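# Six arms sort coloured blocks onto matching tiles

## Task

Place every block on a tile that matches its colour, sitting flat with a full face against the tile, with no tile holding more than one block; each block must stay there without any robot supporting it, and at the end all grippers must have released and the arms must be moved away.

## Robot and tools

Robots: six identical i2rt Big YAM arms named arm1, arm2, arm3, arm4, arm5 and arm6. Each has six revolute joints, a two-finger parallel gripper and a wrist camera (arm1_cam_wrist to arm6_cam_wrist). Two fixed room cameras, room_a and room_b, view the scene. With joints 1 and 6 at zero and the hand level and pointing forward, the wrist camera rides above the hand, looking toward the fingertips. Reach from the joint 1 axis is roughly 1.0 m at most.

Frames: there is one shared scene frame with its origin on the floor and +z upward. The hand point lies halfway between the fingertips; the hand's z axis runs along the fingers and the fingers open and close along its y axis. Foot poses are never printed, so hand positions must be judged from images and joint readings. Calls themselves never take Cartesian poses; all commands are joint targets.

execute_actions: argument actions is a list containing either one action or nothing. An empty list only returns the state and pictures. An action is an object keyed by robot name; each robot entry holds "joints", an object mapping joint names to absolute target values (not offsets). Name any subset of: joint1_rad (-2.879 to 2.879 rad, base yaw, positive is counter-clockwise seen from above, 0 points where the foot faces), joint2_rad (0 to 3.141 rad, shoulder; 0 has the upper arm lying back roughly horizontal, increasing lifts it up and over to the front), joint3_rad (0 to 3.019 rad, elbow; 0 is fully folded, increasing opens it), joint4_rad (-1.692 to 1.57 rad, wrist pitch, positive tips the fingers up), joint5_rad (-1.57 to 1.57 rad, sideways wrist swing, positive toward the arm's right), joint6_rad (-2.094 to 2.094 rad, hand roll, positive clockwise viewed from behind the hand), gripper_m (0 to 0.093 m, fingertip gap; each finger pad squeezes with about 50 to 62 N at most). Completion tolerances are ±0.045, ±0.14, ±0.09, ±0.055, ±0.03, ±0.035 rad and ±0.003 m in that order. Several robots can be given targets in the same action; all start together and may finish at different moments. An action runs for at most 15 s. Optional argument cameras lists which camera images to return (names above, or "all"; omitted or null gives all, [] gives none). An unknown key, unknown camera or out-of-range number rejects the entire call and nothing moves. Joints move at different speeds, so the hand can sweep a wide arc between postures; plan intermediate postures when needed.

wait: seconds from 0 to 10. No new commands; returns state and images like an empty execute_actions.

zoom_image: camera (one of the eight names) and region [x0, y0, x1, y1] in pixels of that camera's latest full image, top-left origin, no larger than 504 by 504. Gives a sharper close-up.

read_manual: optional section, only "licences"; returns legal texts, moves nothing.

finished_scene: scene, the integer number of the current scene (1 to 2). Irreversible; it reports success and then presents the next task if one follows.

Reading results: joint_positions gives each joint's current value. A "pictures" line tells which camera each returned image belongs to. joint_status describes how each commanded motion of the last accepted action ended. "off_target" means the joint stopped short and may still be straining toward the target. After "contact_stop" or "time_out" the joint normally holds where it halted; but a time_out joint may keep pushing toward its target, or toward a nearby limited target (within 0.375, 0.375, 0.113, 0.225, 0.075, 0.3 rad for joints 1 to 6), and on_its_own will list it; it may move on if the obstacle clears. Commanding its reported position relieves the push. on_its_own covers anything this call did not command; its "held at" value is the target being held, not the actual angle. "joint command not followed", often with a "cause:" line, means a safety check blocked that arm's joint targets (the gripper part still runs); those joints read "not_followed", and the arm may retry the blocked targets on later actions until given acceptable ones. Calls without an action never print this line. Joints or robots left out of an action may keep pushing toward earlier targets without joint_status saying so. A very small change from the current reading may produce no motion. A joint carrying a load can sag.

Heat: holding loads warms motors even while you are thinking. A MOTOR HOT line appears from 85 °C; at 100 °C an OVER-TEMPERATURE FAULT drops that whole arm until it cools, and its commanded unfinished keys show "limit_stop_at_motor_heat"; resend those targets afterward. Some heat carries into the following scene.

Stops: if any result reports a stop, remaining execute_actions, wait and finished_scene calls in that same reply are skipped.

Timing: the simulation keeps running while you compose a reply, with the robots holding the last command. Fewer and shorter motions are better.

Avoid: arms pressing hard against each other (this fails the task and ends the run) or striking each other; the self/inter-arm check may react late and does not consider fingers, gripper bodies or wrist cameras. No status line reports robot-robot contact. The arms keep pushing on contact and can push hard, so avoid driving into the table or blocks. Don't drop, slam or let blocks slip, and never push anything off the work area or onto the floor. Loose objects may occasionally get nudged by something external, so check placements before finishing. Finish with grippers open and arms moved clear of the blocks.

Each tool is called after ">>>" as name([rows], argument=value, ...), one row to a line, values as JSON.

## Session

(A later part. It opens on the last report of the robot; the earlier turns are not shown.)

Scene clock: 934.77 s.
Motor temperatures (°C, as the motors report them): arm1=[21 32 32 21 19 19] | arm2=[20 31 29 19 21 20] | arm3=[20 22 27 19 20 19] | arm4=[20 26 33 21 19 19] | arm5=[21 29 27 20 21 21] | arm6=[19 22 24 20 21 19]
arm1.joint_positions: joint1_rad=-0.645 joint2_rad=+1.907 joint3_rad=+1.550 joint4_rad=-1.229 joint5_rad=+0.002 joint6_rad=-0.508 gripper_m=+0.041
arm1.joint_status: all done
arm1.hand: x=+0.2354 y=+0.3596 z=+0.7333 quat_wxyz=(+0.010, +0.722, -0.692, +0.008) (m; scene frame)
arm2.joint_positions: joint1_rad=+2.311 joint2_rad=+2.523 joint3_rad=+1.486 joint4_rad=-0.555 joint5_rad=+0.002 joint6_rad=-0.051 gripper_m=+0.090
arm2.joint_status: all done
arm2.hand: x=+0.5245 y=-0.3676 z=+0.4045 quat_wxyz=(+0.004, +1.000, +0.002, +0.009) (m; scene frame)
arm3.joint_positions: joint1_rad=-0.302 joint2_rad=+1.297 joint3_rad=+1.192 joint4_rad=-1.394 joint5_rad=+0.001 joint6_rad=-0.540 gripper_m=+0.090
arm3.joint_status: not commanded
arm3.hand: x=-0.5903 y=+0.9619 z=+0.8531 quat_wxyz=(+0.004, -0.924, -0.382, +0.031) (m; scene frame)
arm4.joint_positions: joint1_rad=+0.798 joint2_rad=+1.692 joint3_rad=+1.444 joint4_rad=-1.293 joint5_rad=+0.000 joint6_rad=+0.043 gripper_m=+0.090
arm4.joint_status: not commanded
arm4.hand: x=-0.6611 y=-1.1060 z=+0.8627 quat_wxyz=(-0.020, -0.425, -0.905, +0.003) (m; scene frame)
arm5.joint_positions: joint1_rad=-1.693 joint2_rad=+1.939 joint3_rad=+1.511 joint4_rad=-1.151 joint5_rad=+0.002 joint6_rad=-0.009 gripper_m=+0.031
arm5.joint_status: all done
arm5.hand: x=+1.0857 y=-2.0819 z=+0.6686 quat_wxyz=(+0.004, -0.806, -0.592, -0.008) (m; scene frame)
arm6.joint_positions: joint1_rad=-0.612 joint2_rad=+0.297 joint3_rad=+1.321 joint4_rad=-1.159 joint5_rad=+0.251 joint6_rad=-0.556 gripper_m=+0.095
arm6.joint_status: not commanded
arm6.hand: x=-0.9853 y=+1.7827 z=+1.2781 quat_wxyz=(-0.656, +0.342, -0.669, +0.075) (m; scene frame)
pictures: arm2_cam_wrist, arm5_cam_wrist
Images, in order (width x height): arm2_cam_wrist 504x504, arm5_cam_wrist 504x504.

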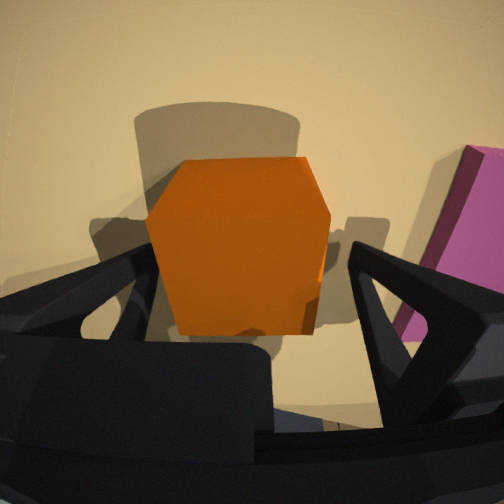

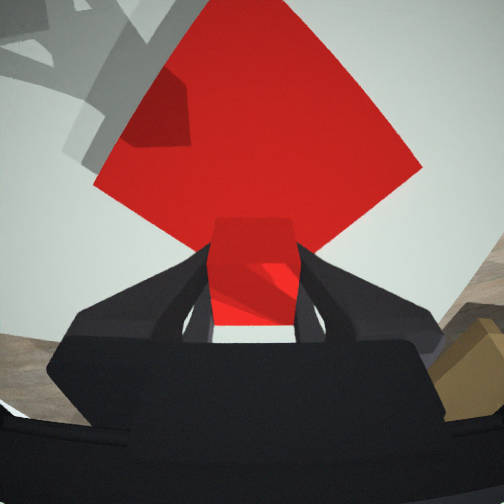

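>>> execute_actions([
  {"arm2":{"joints":{"gripper_m":0.03}}},
], cameras=["arm2_cam_wrist"])

Scene clock: 939.83 s.
Motor temperatures (°C, as the motors report them): arm1=[21 31 32 21 19 19] | arm2=[20 31 28 19 21 20] | arm3=[20 22 27 19 20 19] | arm4=[20 26 33 21 19 19] | arm5=[21 29 27 20 21 21] | arm6=[19 22 24 20 21 19]
arm1.joint_positions: joint1_rad=-0.645 joint2_rad=+1.907 joint3_rad=+1.550 joint4_rad=-1.229 joint5_rad=+0.002 joint6_rad=-0.507 gripper_m=+0.041
arm1.joint_status: not commanded
arm1.hand: x=+0.2354 y=+0.3596 z=+0.7333 quat_wxyz=(+0.010, +0.722, -0.692, +0.008) (m; scene frame)
arm2.joint_positions: joint1_rad=+2.311 joint2_rad=+2.523 joint3_rad=+1.486 joint4_rad=-0.555 joint5_rad=+0.001 joint6_rad=-0.052 gripper_m=+0.048
arm2.joint_status: gripper_m off_target (ended at +0.048, target +0.030)
arm2.hand: x=+0.5245 y=-0.3678 z=+0.4045 quat_wxyz=(+0.005, +1.000, +0.002, +0.008) (m; scene frame)
arm3.joint_positions: joint1_rad=-0.302 joint2_rad=+1.297 joint3_rad=+1.192 joint4_rad=-1.394 joint5_rad=+0.001 joint6_rad=-0.540 gripper_m=+0.090
arm3.joint_status: not commanded
arm3.hand: x=-0.5903 y=+0.9619 z=+0.8531 quat_wxyz=(+0.004, -0.924, -0.382, +0.031) (m; scene frame)
arm4.joint_positions: joint1_rad=+0.798 joint2_rad=+1.692 joint3_rad=+1.444 joint4_rad=-1.293 joint5_rad=+0.000 joint6_rad=+0.043 gripper_m=+0.090
arm4.joint_status: not commanded
arm4.hand: x=-0.6611 y=-1.1060 z=+0.8627 quat_wxyz=(-0.020, -0.425, -0.905, +0.003) (m; scene frame)
arm5.joint_positions: joint1_rad=-1.693 joint2_rad=+1.939 joint3_rad=+1.511 joint4_rad=-1.151 joint5_rad=+0.002 joint6_rad=-0.009 gripper_m=+0.031
arm5.joint_status: not commanded
arm5.hand: x=+1.0857 y=-2.0819 z=+0.6686 quat_wxyz=(+0.004, -0.806, -0.592, -0.008) (m; scene frame)
arm6.joint_positions: joint1_rad=-0.612 joint2_rad=+0.297 joint3_rad=+1.321 joint4_rad=-1.159 joint5_rad=+0.251 joint6_rad=-0.556 gripper_m=+0.095
arm6.joint_status: not commanded
arm6.hand: x=-0.9853 y=+1.7827 z=+1.2781 quat_wxyz=(-0.656, +0.342, -0.669, +0.075) (m; scene frame)
pictures: arm2_cam_wrist
Images, in order (width x height): arm2_cam_wrist 504x504.

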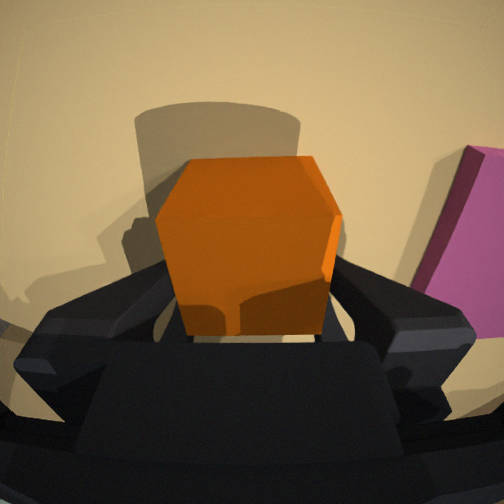

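>>> execute_actions([
  {"arm1":{"joints":{"joint1_rad":-1.90,"joint2_rad":2.14,"joint3_rad":1.156,"joint4_rad":-0.58}},"arm2":{"joints":{"joint1_rad":-2.09,"joint2_rad":2.0,"joint3_rad":1.57,"joint4_rad":-1.12,"joint6_rad":-0.51}},"arm5":{"joints":{"joint2_rad":2.005,"joint4_rad":-1.06}}},
], cameras=["arm1_cam_wrist","arm2_cam_wrist","arm5_cam_wrist"])

Scene clock: 998.60 s.
Motor temperatures (°C, as the motors report them): arm1=[21 31 31 21 19 19] | arm2=[20 32 27 19 21 20] | arm3=[20 22 27 19 20 19] | arm4=[20 26 33 21 19 19] | arm5=[21 29 27 20 21 21] | arm6=[19 22 24 20 21 19]
arm1.joint_positions: joint1_rad=-1.909 joint2_rad=+2.129 joint3_rad=+1.151 joint4_rad=-0.584 joint5_rad=+0.000 joint6_rad=-0.505 gripper_m=+0.041
arm1.joint_status: all done
arm1.hand: x=+0.4705 y=-0.2267 z=+0.5074 quat_wxyz=(-0.005, +0.172, -0.985, +0.007) (m; scene frame)
arm2.joint_positions: joint1_rad=-2.101 joint2_rad=+2.005 joint3_rad=+1.571 joint4_rad=-1.106 joint5_rad=+0.001 joint6_rad=-0.500 gripper_m=+0.048
arm2.joint_status: all done
arm2.hand: x=+1.2328 y=-0.9694 z=+0.7262 quat_wxyz=(-0.009, -0.397, -0.917, +0.017) (m; scene frame)
arm3.joint_positions: joint1_rad=-0.302 joint2_rad=+1.297 joint3_rad=+1.192 joint4_rad=-1.394 joint5_rad=+0.001 joint6_rad=-0.540 gripper_m=+0.090
arm3.joint_status: not commanded
arm3.hand: x=-0.5903 y=+0.9619 z=+0.8531 quat_wxyz=(+0.004, -0.924, -0.382, +0.031) (m; scene frame)
arm4.joint_positions: joint1_rad=+0.798 joint2_rad=+1.692 joint3_rad=+1.444 joint4_rad=-1.293 joint5_rad=+0.000 joint6_rad=+0.043 gripper_m=+0.090
arm4.joint_status: not commanded
arm4.hand: x=-0.6611 y=-1.1060 z=+0.8627 quat_wxyz=(-0.020, -0.425, -0.905, +0.003) (m; scene frame)
arm5.joint_positions: joint1_rad=-1.693 joint2_rad=+2.026 joint3_rad=+1.511 joint4_rad=-1.076 joint5_rad=+0.002 joint6_rad=-0.009 gripper_m=+0.031
arm5.joint_status: all done
arm5.hand: x=+1.0830 y=-2.0907 z=+0.6201 quat_wxyz=(+0.008, -0.806, -0.592, -0.013) (m; scene frame)
arm6.joint_positions: joint1_rad=-0.612 joint2_rad=+0.297 joint3_rad=+1.321 joint4_rad=-1.159 joint5_rad=+0.251 joint6_rad=-0.556 gripper_m=+0.095
arm6.joint_status: not commanded
arm6.hand: x=-0.9853 y=+1.7827 z=+1.2781 quat_wxyz=(-0.656, +0.342, -0.669, +0.075) (m; scene frame)
pictures: arm1_cam_wrist, arm2_cam_wrist, arm5_cam_wrist
Images, in order (width x height): arm1_cam_wrist 504x504, arm2_cam_wrist 504x504, arm5_cam_wrist 504x504.

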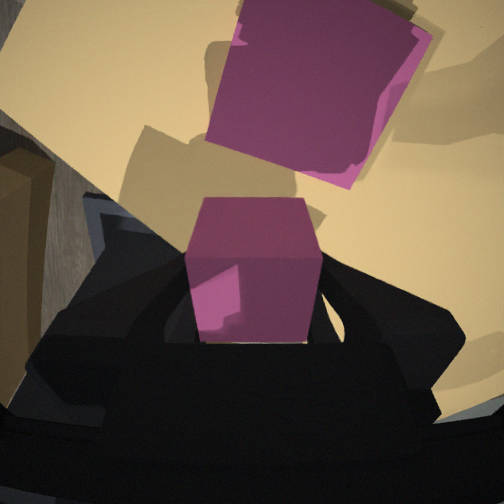

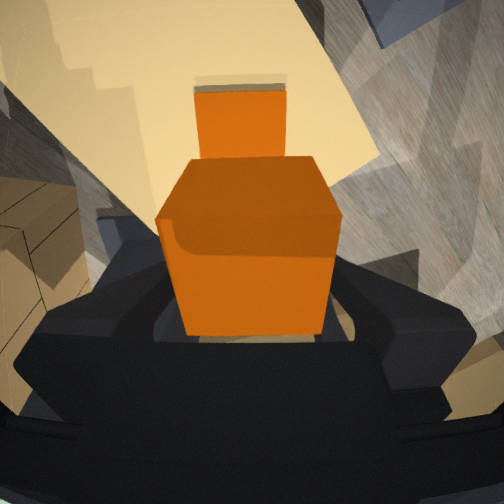

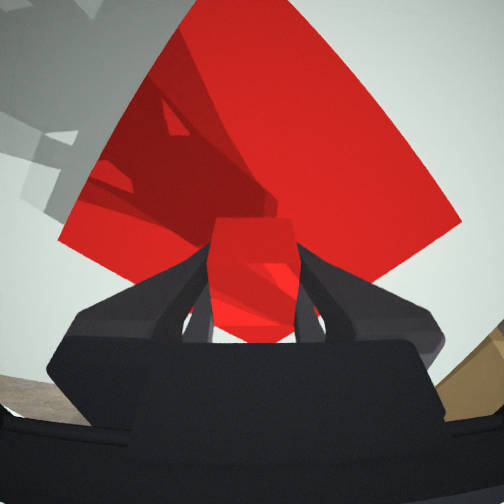

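>>> execute_actions([
  {"arm1":{"joints":{"joint2_rad":2.412,"joint3_rad":1.475,"joint4_rad":-0.62,"joint6_rad":-0.2}},"arm2":{"joints":{"joint2_rad":2.46,"joint3_rad":1.493,"joint4_rad":-0.543}},"arm5":{"joints":{"joint2_rad":2.02,"joint4_rad":-1.04}}},
], cameras=["arm1_cam_wrist","arm2_cam_wrist","arm5_cam_wrist"])

Scene clock: 1028.40 s.
Motor temperatures (°C, as the motors report them): arm1=[21 30 30 21 19 19] | arm2=[20 32 28 19 21 20] | arm3=[20 22 27 19 20 19] | arm4=[20 26 33 21 19 19] | arm5=[21 29 27 20 21 21] | arm6=[19 22 24 20 21 19]
arm1.joint_positions: joint1_rad=-1.909 joint2_rad=+2.417 joint3_rad=+1.445 joint4_rad=-0.616 joint5_rad=+0.000 joint6_rad=-0.208 gripper_m=+0.041
arm1.joint_status: all done
arm1.hand: x=+0.5358 y=-0.2381 z=+0.4237 quat_wxyz=(+0.007, +0.024, -1.000, +0.004) (m; scene frame)
arm2.joint_positions: joint1_rad=-2.100 joint2_rad=+2.492 joint3_rad=+1.471 joint4_rad=-0.559 joint5_rad=+0.001 joint6_rad=-0.502 gripper_m=+0.048
arm2.joint_status: all done
arm2.hand: x=+1.2234 y=-0.9383 z=+0.4208 quat_wxyz=(+0.003, -0.396, -0.918, +0.002) (m; scene frame)
arm3.joint_positions: joint1_rad=-0.302 joint2_rad=+1.297 joint3_rad=+1.192 joint4_rad=-1.394 joint5_rad=+0.001 joint6_rad=-0.540 gripper_m=+0.090
arm3.joint_status: not commanded
arm3.hand: x=-0.5903 y=+0.9619 z=+0.8531 quat_wxyz=(+0.004, -0.924, -0.382, +0.031) (m; scene frame)
arm4.joint_positions: joint1_rad=+0.798 joint2_rad=+1.692 joint3_rad=+1.444 joint4_rad=-1.293 joint5_rad=+0.000 joint6_rad=+0.043 gripper_m=+0.090
arm4.joint_status: not commanded
arm4.hand: x=-0.6611 y=-1.1060 z=+0.8627 quat_wxyz=(-0.020, -0.425, -0.905, +0.003) (m; scene frame)
arm5.joint_positions: joint1_rad=-1.693 joint2_rad=+2.026 joint3_rad=+1.511 joint4_rad=-1.057 joint5_rad=+0.002 joint6_rad=-0.009 gripper_m=+0.031
arm5.joint_status: all done
arm5.hand: x=+1.0816 y=-2.0952 z=+0.6200 quat_wxyz=(+0.002, -0.806, -0.592, -0.005) (m; scene frame)
arm6.joint_positions: joint1_rad=-0.612 joint2_rad=+0.297 joint3_rad=+1.321 joint4_rad=-1.159 joint5_rad=+0.251 joint6_rad=-0.556 gripper_m=+0.095
arm6.joint_status: not commanded
arm6.hand: x=-0.9853 y=+1.7827 z=+1.2781 quat_wxyz=(-0.656, +0.342, -0.669, +0.075) (m; scene frame)
pictures: arm1_cam_wrist, arm2_cam_wrist, arm5_cam_wrist
Images, in order (width x height): arm1_cam_wrist 504x504, arm2_cam_wrist 504x504, arm5_cam_wrist 504x504.

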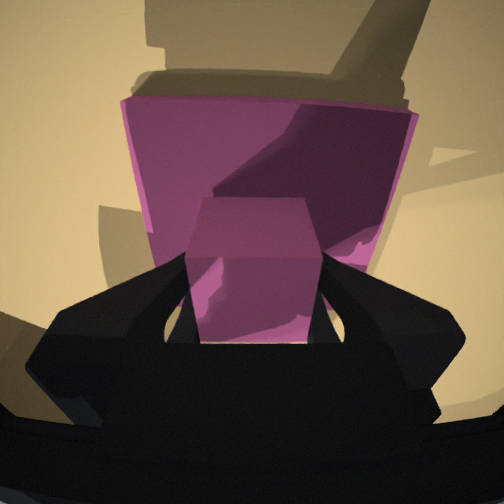

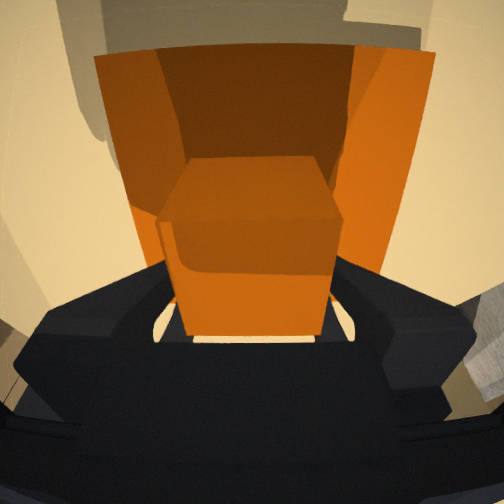

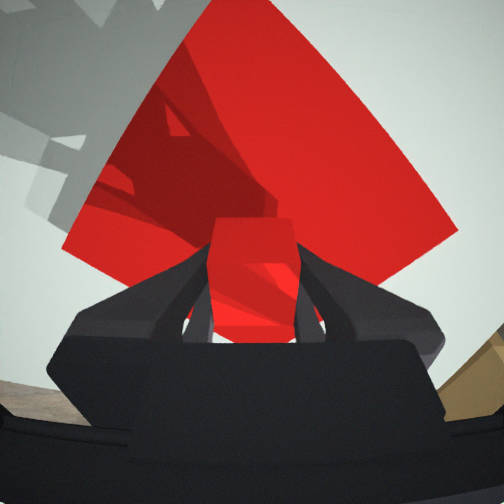

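>>> execute_actions([
  {"arm1":{"joints":{"gripper_m":0.09}},"arm2":{"joints":{"gripper_m":0.09}},"arm5":{"joints":{"gripper_m":0.09}}},
], cameras=["arm1_cam_wrist","arm2_cam_wrist","arm5_cam_wrist"])

Scene clock: 1032.67 s.
Motor temperatures (°C, as the motors report them): arm1=[21 31 30 21 19 19] | arm2=[20 32 28 19 21 20] | arm3=[20 22 27 19 20 19] | arm4=[20 26 33 21 19 19] | arm5=[21 29 27 20 21 21] | arm6=[19 22 24 20 21 19]
arm1.joint_positions: joint1_rad=-1.909 joint2_rad=+2.417 joint3_rad=+1.445 joint4_rad=-0.616 joint5_rad=+0.000 joint6_rad=-0.207 gripper_m=+0.090
arm1.joint_status: all done
arm1.hand: x=+0.5358 y=-0.2381 z=+0.4237 quat_wxyz=(+0.007, +0.024, -1.000, +0.004) (m; scene frame)
arm2.joint_positions: joint1_rad=-2.100 joint2_rad=+2.492 joint3_rad=+1.471 joint4_rad=-0.559 joint5_rad=+0.001 joint6_rad=-0.502 gripper_m=+0.090
arm2.joint_status: all done
arm2.hand: x=+1.2234 y=-0.9383 z=+0.4208 quat_wxyz=(+0.003, -0.396, -0.918, +0.002) (m; scene frame)
arm3.joint_positions: joint1_rad=-0.302 joint2_rad=+1.297 joint3_rad=+1.192 joint4_rad=-1.394 joint5_rad=+0.001 joint6_rad=-0.540 gripper_m=+0.090
arm3.joint_status: not commanded
arm3.hand: x=-0.5903 y=+0.9619 z=+0.8531 quat_wxyz=(+0.004, -0.924, -0.382, +0.031) (m; scene frame)
arm4.joint_positions: joint1_rad=+0.798 joint2_rad=+1.692 joint3_rad=+1.444 joint4_rad=-1.293 joint5_rad=+0.000 joint6_rad=+0.043 gripper_m=+0.090
arm4.joint_status: not commanded
arm4.hand: x=-0.6611 y=-1.1060 z=+0.8627 quat_wxyz=(-0.020, -0.425, -0.905, +0.003) (m; scene frame)
arm5.joint_positions: joint1_rad=-1.693 joint2_rad=+2.026 joint3_rad=+1.511 joint4_rad=-1.057 joint5_rad=+0.002 joint6_rad=-0.009 gripper_m=+0.090
arm5.joint_status: all done
arm5.hand: x=+1.0816 y=-2.0952 z=+0.6200 quat_wxyz=(+0.002, -0.806, -0.592, -0.005) (m; scene frame)
arm6.joint_positions: joint1_rad=-0.612 joint2_rad=+0.297 joint3_rad=+1.321 joint4_rad=-1.159 joint5_rad=+0.251 joint6_rad=-0.556 gripper_m=+0.095
arm6.joint_status: not commanded
arm6.hand: x=-0.9853 y=+1.7827 z=+1.2781 quat_wxyz=(-0.656, +0.342, -0.669, +0.075) (m; scene frame)
pictures: arm1_cam_wrist, arm2_cam_wrist, arm5_cam_wrist
Images, in order (width x height): arm1_cam_wrist 504x504, arm2_cam_wrist 504x504, arm5_cam_wrist 504x504.

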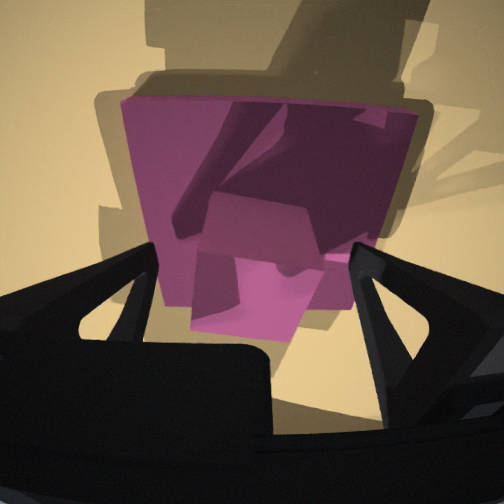

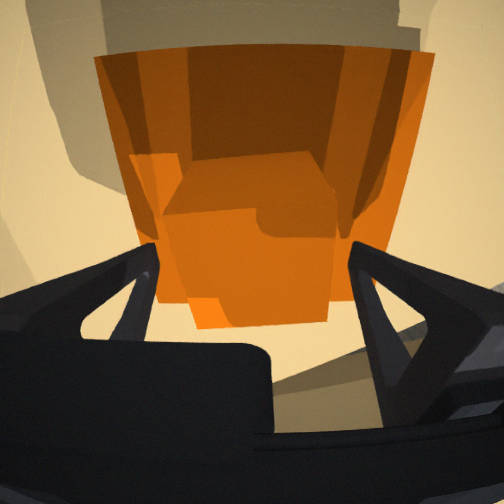

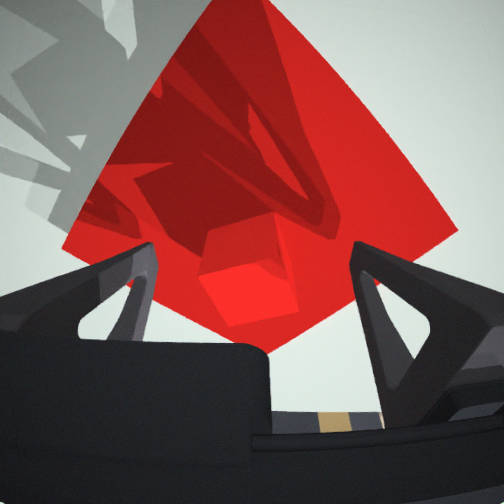

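>>> execute_actions([
  {"arm1":{"joints":{"joint2_rad":2.2,"joint4_rad":-0.83}},"arm2":{"joints":{"joint2_rad":2.27,"joint4_rad":-0.78}},"arm5":{"joints":{"joint2_rad":1.81,"joint4_rad":-1.27}}},
])

Scene clock: 1041.17 s.
Motor temperatures (°C, as the motors report them): arm1=[21 31 31 21 19 19] | arm2=[20 32 28 19 21 20] | arm3=[20 22 27 19 20 19] | arm4=[20 26 34 21 19 19] | arm5=[21 29 27 20 21 21] | arm6=[19 22 24 20 21 19]
arm1.joint_positions: joint1_rad=-1.909 joint2_rad=+2.186 joint3_rad=+1.463 joint4_rad=-0.822 joint5_rad=+0.000 joint6_rad=-0.207 gripper_m=+0.090
arm1.joint_status: all done
arm1.hand: x=+0.5621 y=-0.2409 z=+0.5567 quat_wxyz=(-0.014, +0.024, -1.000, +0.008) (m; scene frame)
arm2.joint_positions: joint1_rad=-2.100 joint2_rad=+2.259 joint3_rad=+1.471 joint4_rad=-0.766 joint5_rad=+0.001 joint6_rad=-0.502 gripper_m=+0.090
arm2.joint_status: all done
arm2.hand: x=+1.2307 y=-0.9630 z=+0.5504 quat_wxyz=(-0.005, -0.396, -0.918, +0.012) (m; scene frame)
arm3.joint_positions: joint1_rad=-0.302 joint2_rad=+1.297 joint3_rad=+1.192 joint4_rad=-1.394 joint5_rad=+0.001 joint6_rad=-0.540 gripper_m=+0.090
arm3.joint_status: not commanded
arm3.hand: x=-0.5903 y=+0.9619 z=+0.8531 quat_wxyz=(+0.004, -0.924, -0.382, +0.031) (m; scene frame)
arm4.joint_positions: joint1_rad=+0.798 joint2_rad=+1.692 joint3_rad=+1.444 joint4_rad=-1.293 joint5_rad=+0.000 joint6_rad=+0.043 gripper_m=+0.090
arm4.joint_status: not commanded
arm4.hand: x=-0.6611 y=-1.1060 z=+0.8627 quat_wxyz=(-0.020, -0.425, -0.905, +0.003) (m; scene frame)
arm5.joint_positions: joint1_rad=-1.693 joint2_rad=+1.818 joint3_rad=+1.511 joint4_rad=-1.255 joint5_rad=+0.002 joint6_rad=-0.009 gripper_m=+0.090
arm5.joint_status: all done
arm5.hand: x=+1.0916 y=-2.0629 z=+0.7338 quat_wxyz=(-0.001, -0.806, -0.592, -0.001) (m; scene frame)
arm6.joint_positions: joint1_rad=-0.612 joint2_rad=+0.297 joint3_rad=+1.321 joint4_rad=-1.159 joint5_rad=+0.251 joint6_rad=-0.556 gripper_m=+0.095
arm6.joint_status: not commanded
arm6.hand: x=-0.9853 y=+1.7827 z=+1.2781 quat_wxyz=(-0.656, +0.342, -0.669, +0.075) (m; scene frame)
pictures: arm1_cam_wrist, arm2_cam_wrist, arm3_cam_wrist, arm4_cam_wrist, arm5_cam_wrist, arm6_cam_wrist, room_a, room_b
Images, in order (width x height): arm1_cam_wrist 504x504, arm2_cam_wrist 504x504, arm3_cam_wrist 504x504, arm4_cam_wrist 504x504, arm5_cam_wrist 504x504, arm6_cam_wrist 504x504, room_a 504x504, room_b 504x504.

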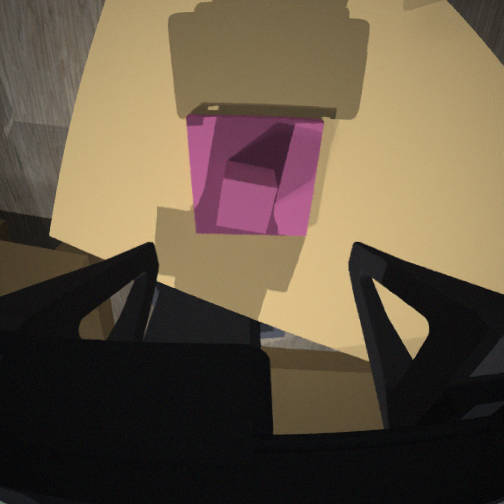

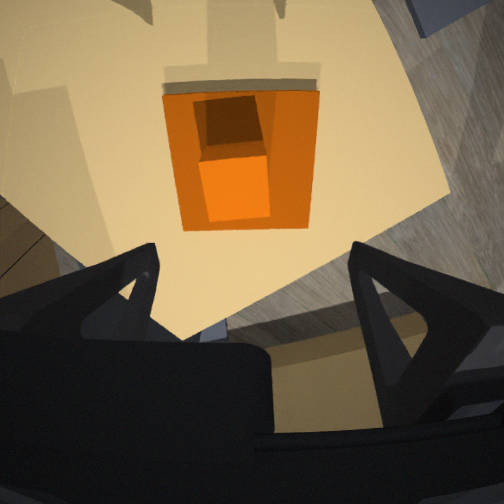

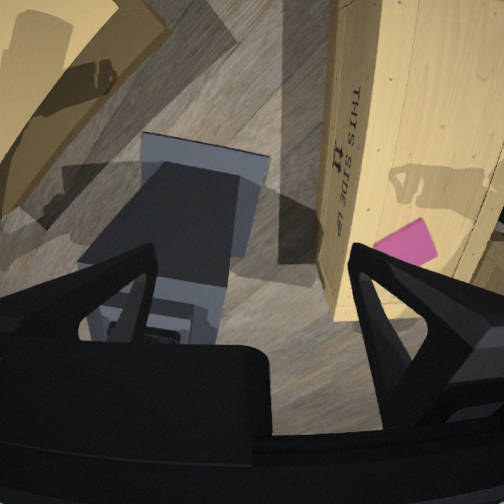

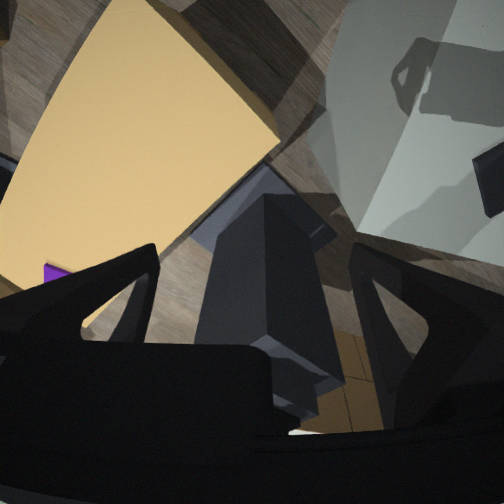

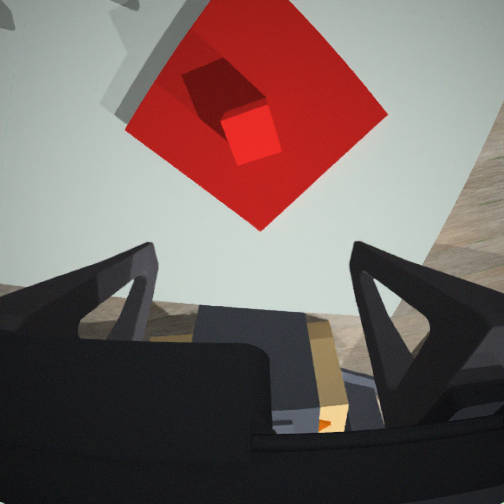

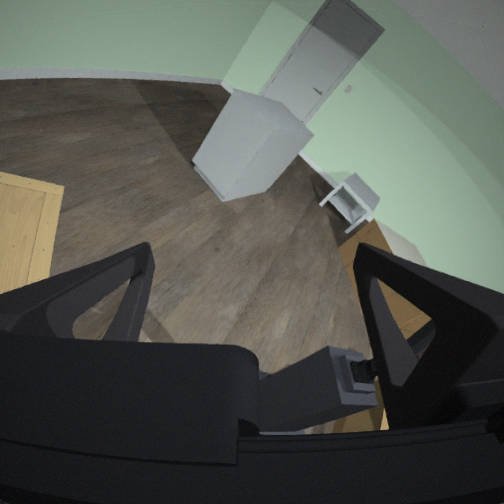

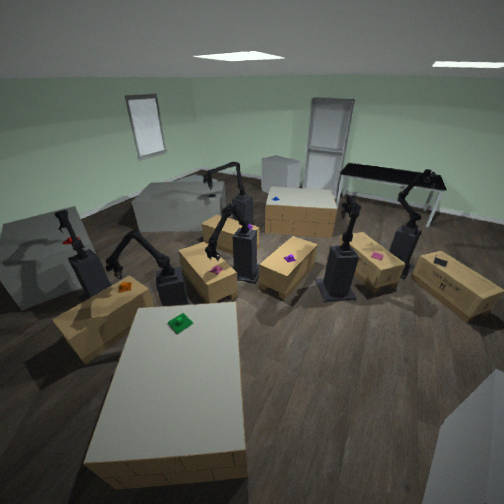

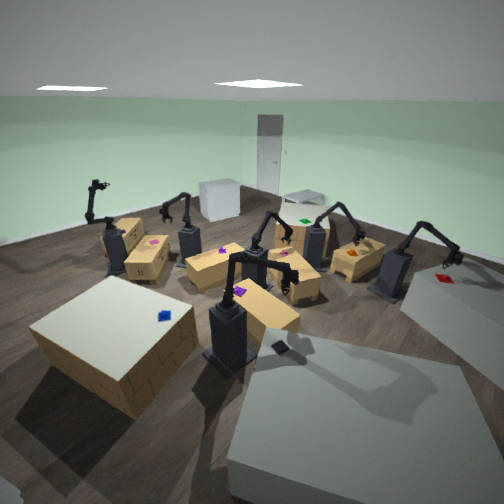

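>>> zoom_image(camera="room_b", region=[140, 230, 270, 330])

>>> zoom_image(camera="room_a", region=[150, 180, 320, 340])

Region (140, 230, 270, 330) of room_b's 504x504 image, scaled by 3.877, with more detail than that image has; it fills the top 388 rows of this view, and the rest is white.

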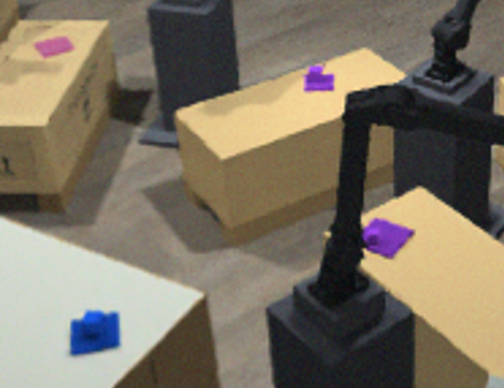

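Region (150, 180, 320, 340) of room_a's 504x504 image, scaled by 2.965, with more detail than that image has; it fills the top 474 rows of this view, and the rest is white.

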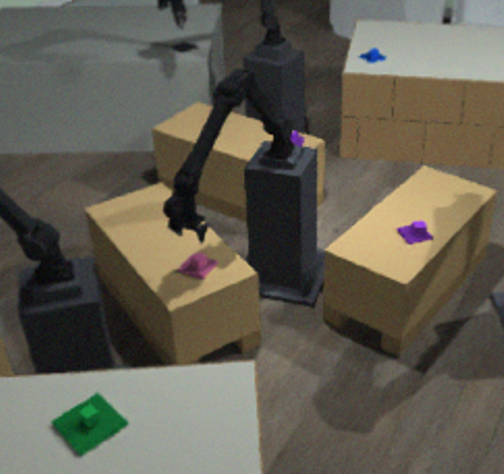

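>>> zoom_image(camera="room_b", region=[222, 278, 258, 306])

Region (222, 278, 258, 306) of room_b's 504x504 image, scaled by 14.000, with more detail than that image has.

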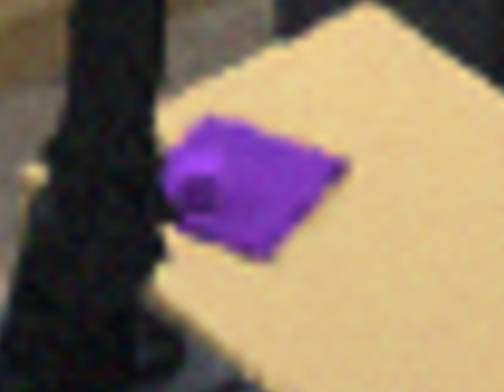

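>>> finished_scene(scene=2)

The scene is finished: the task was done.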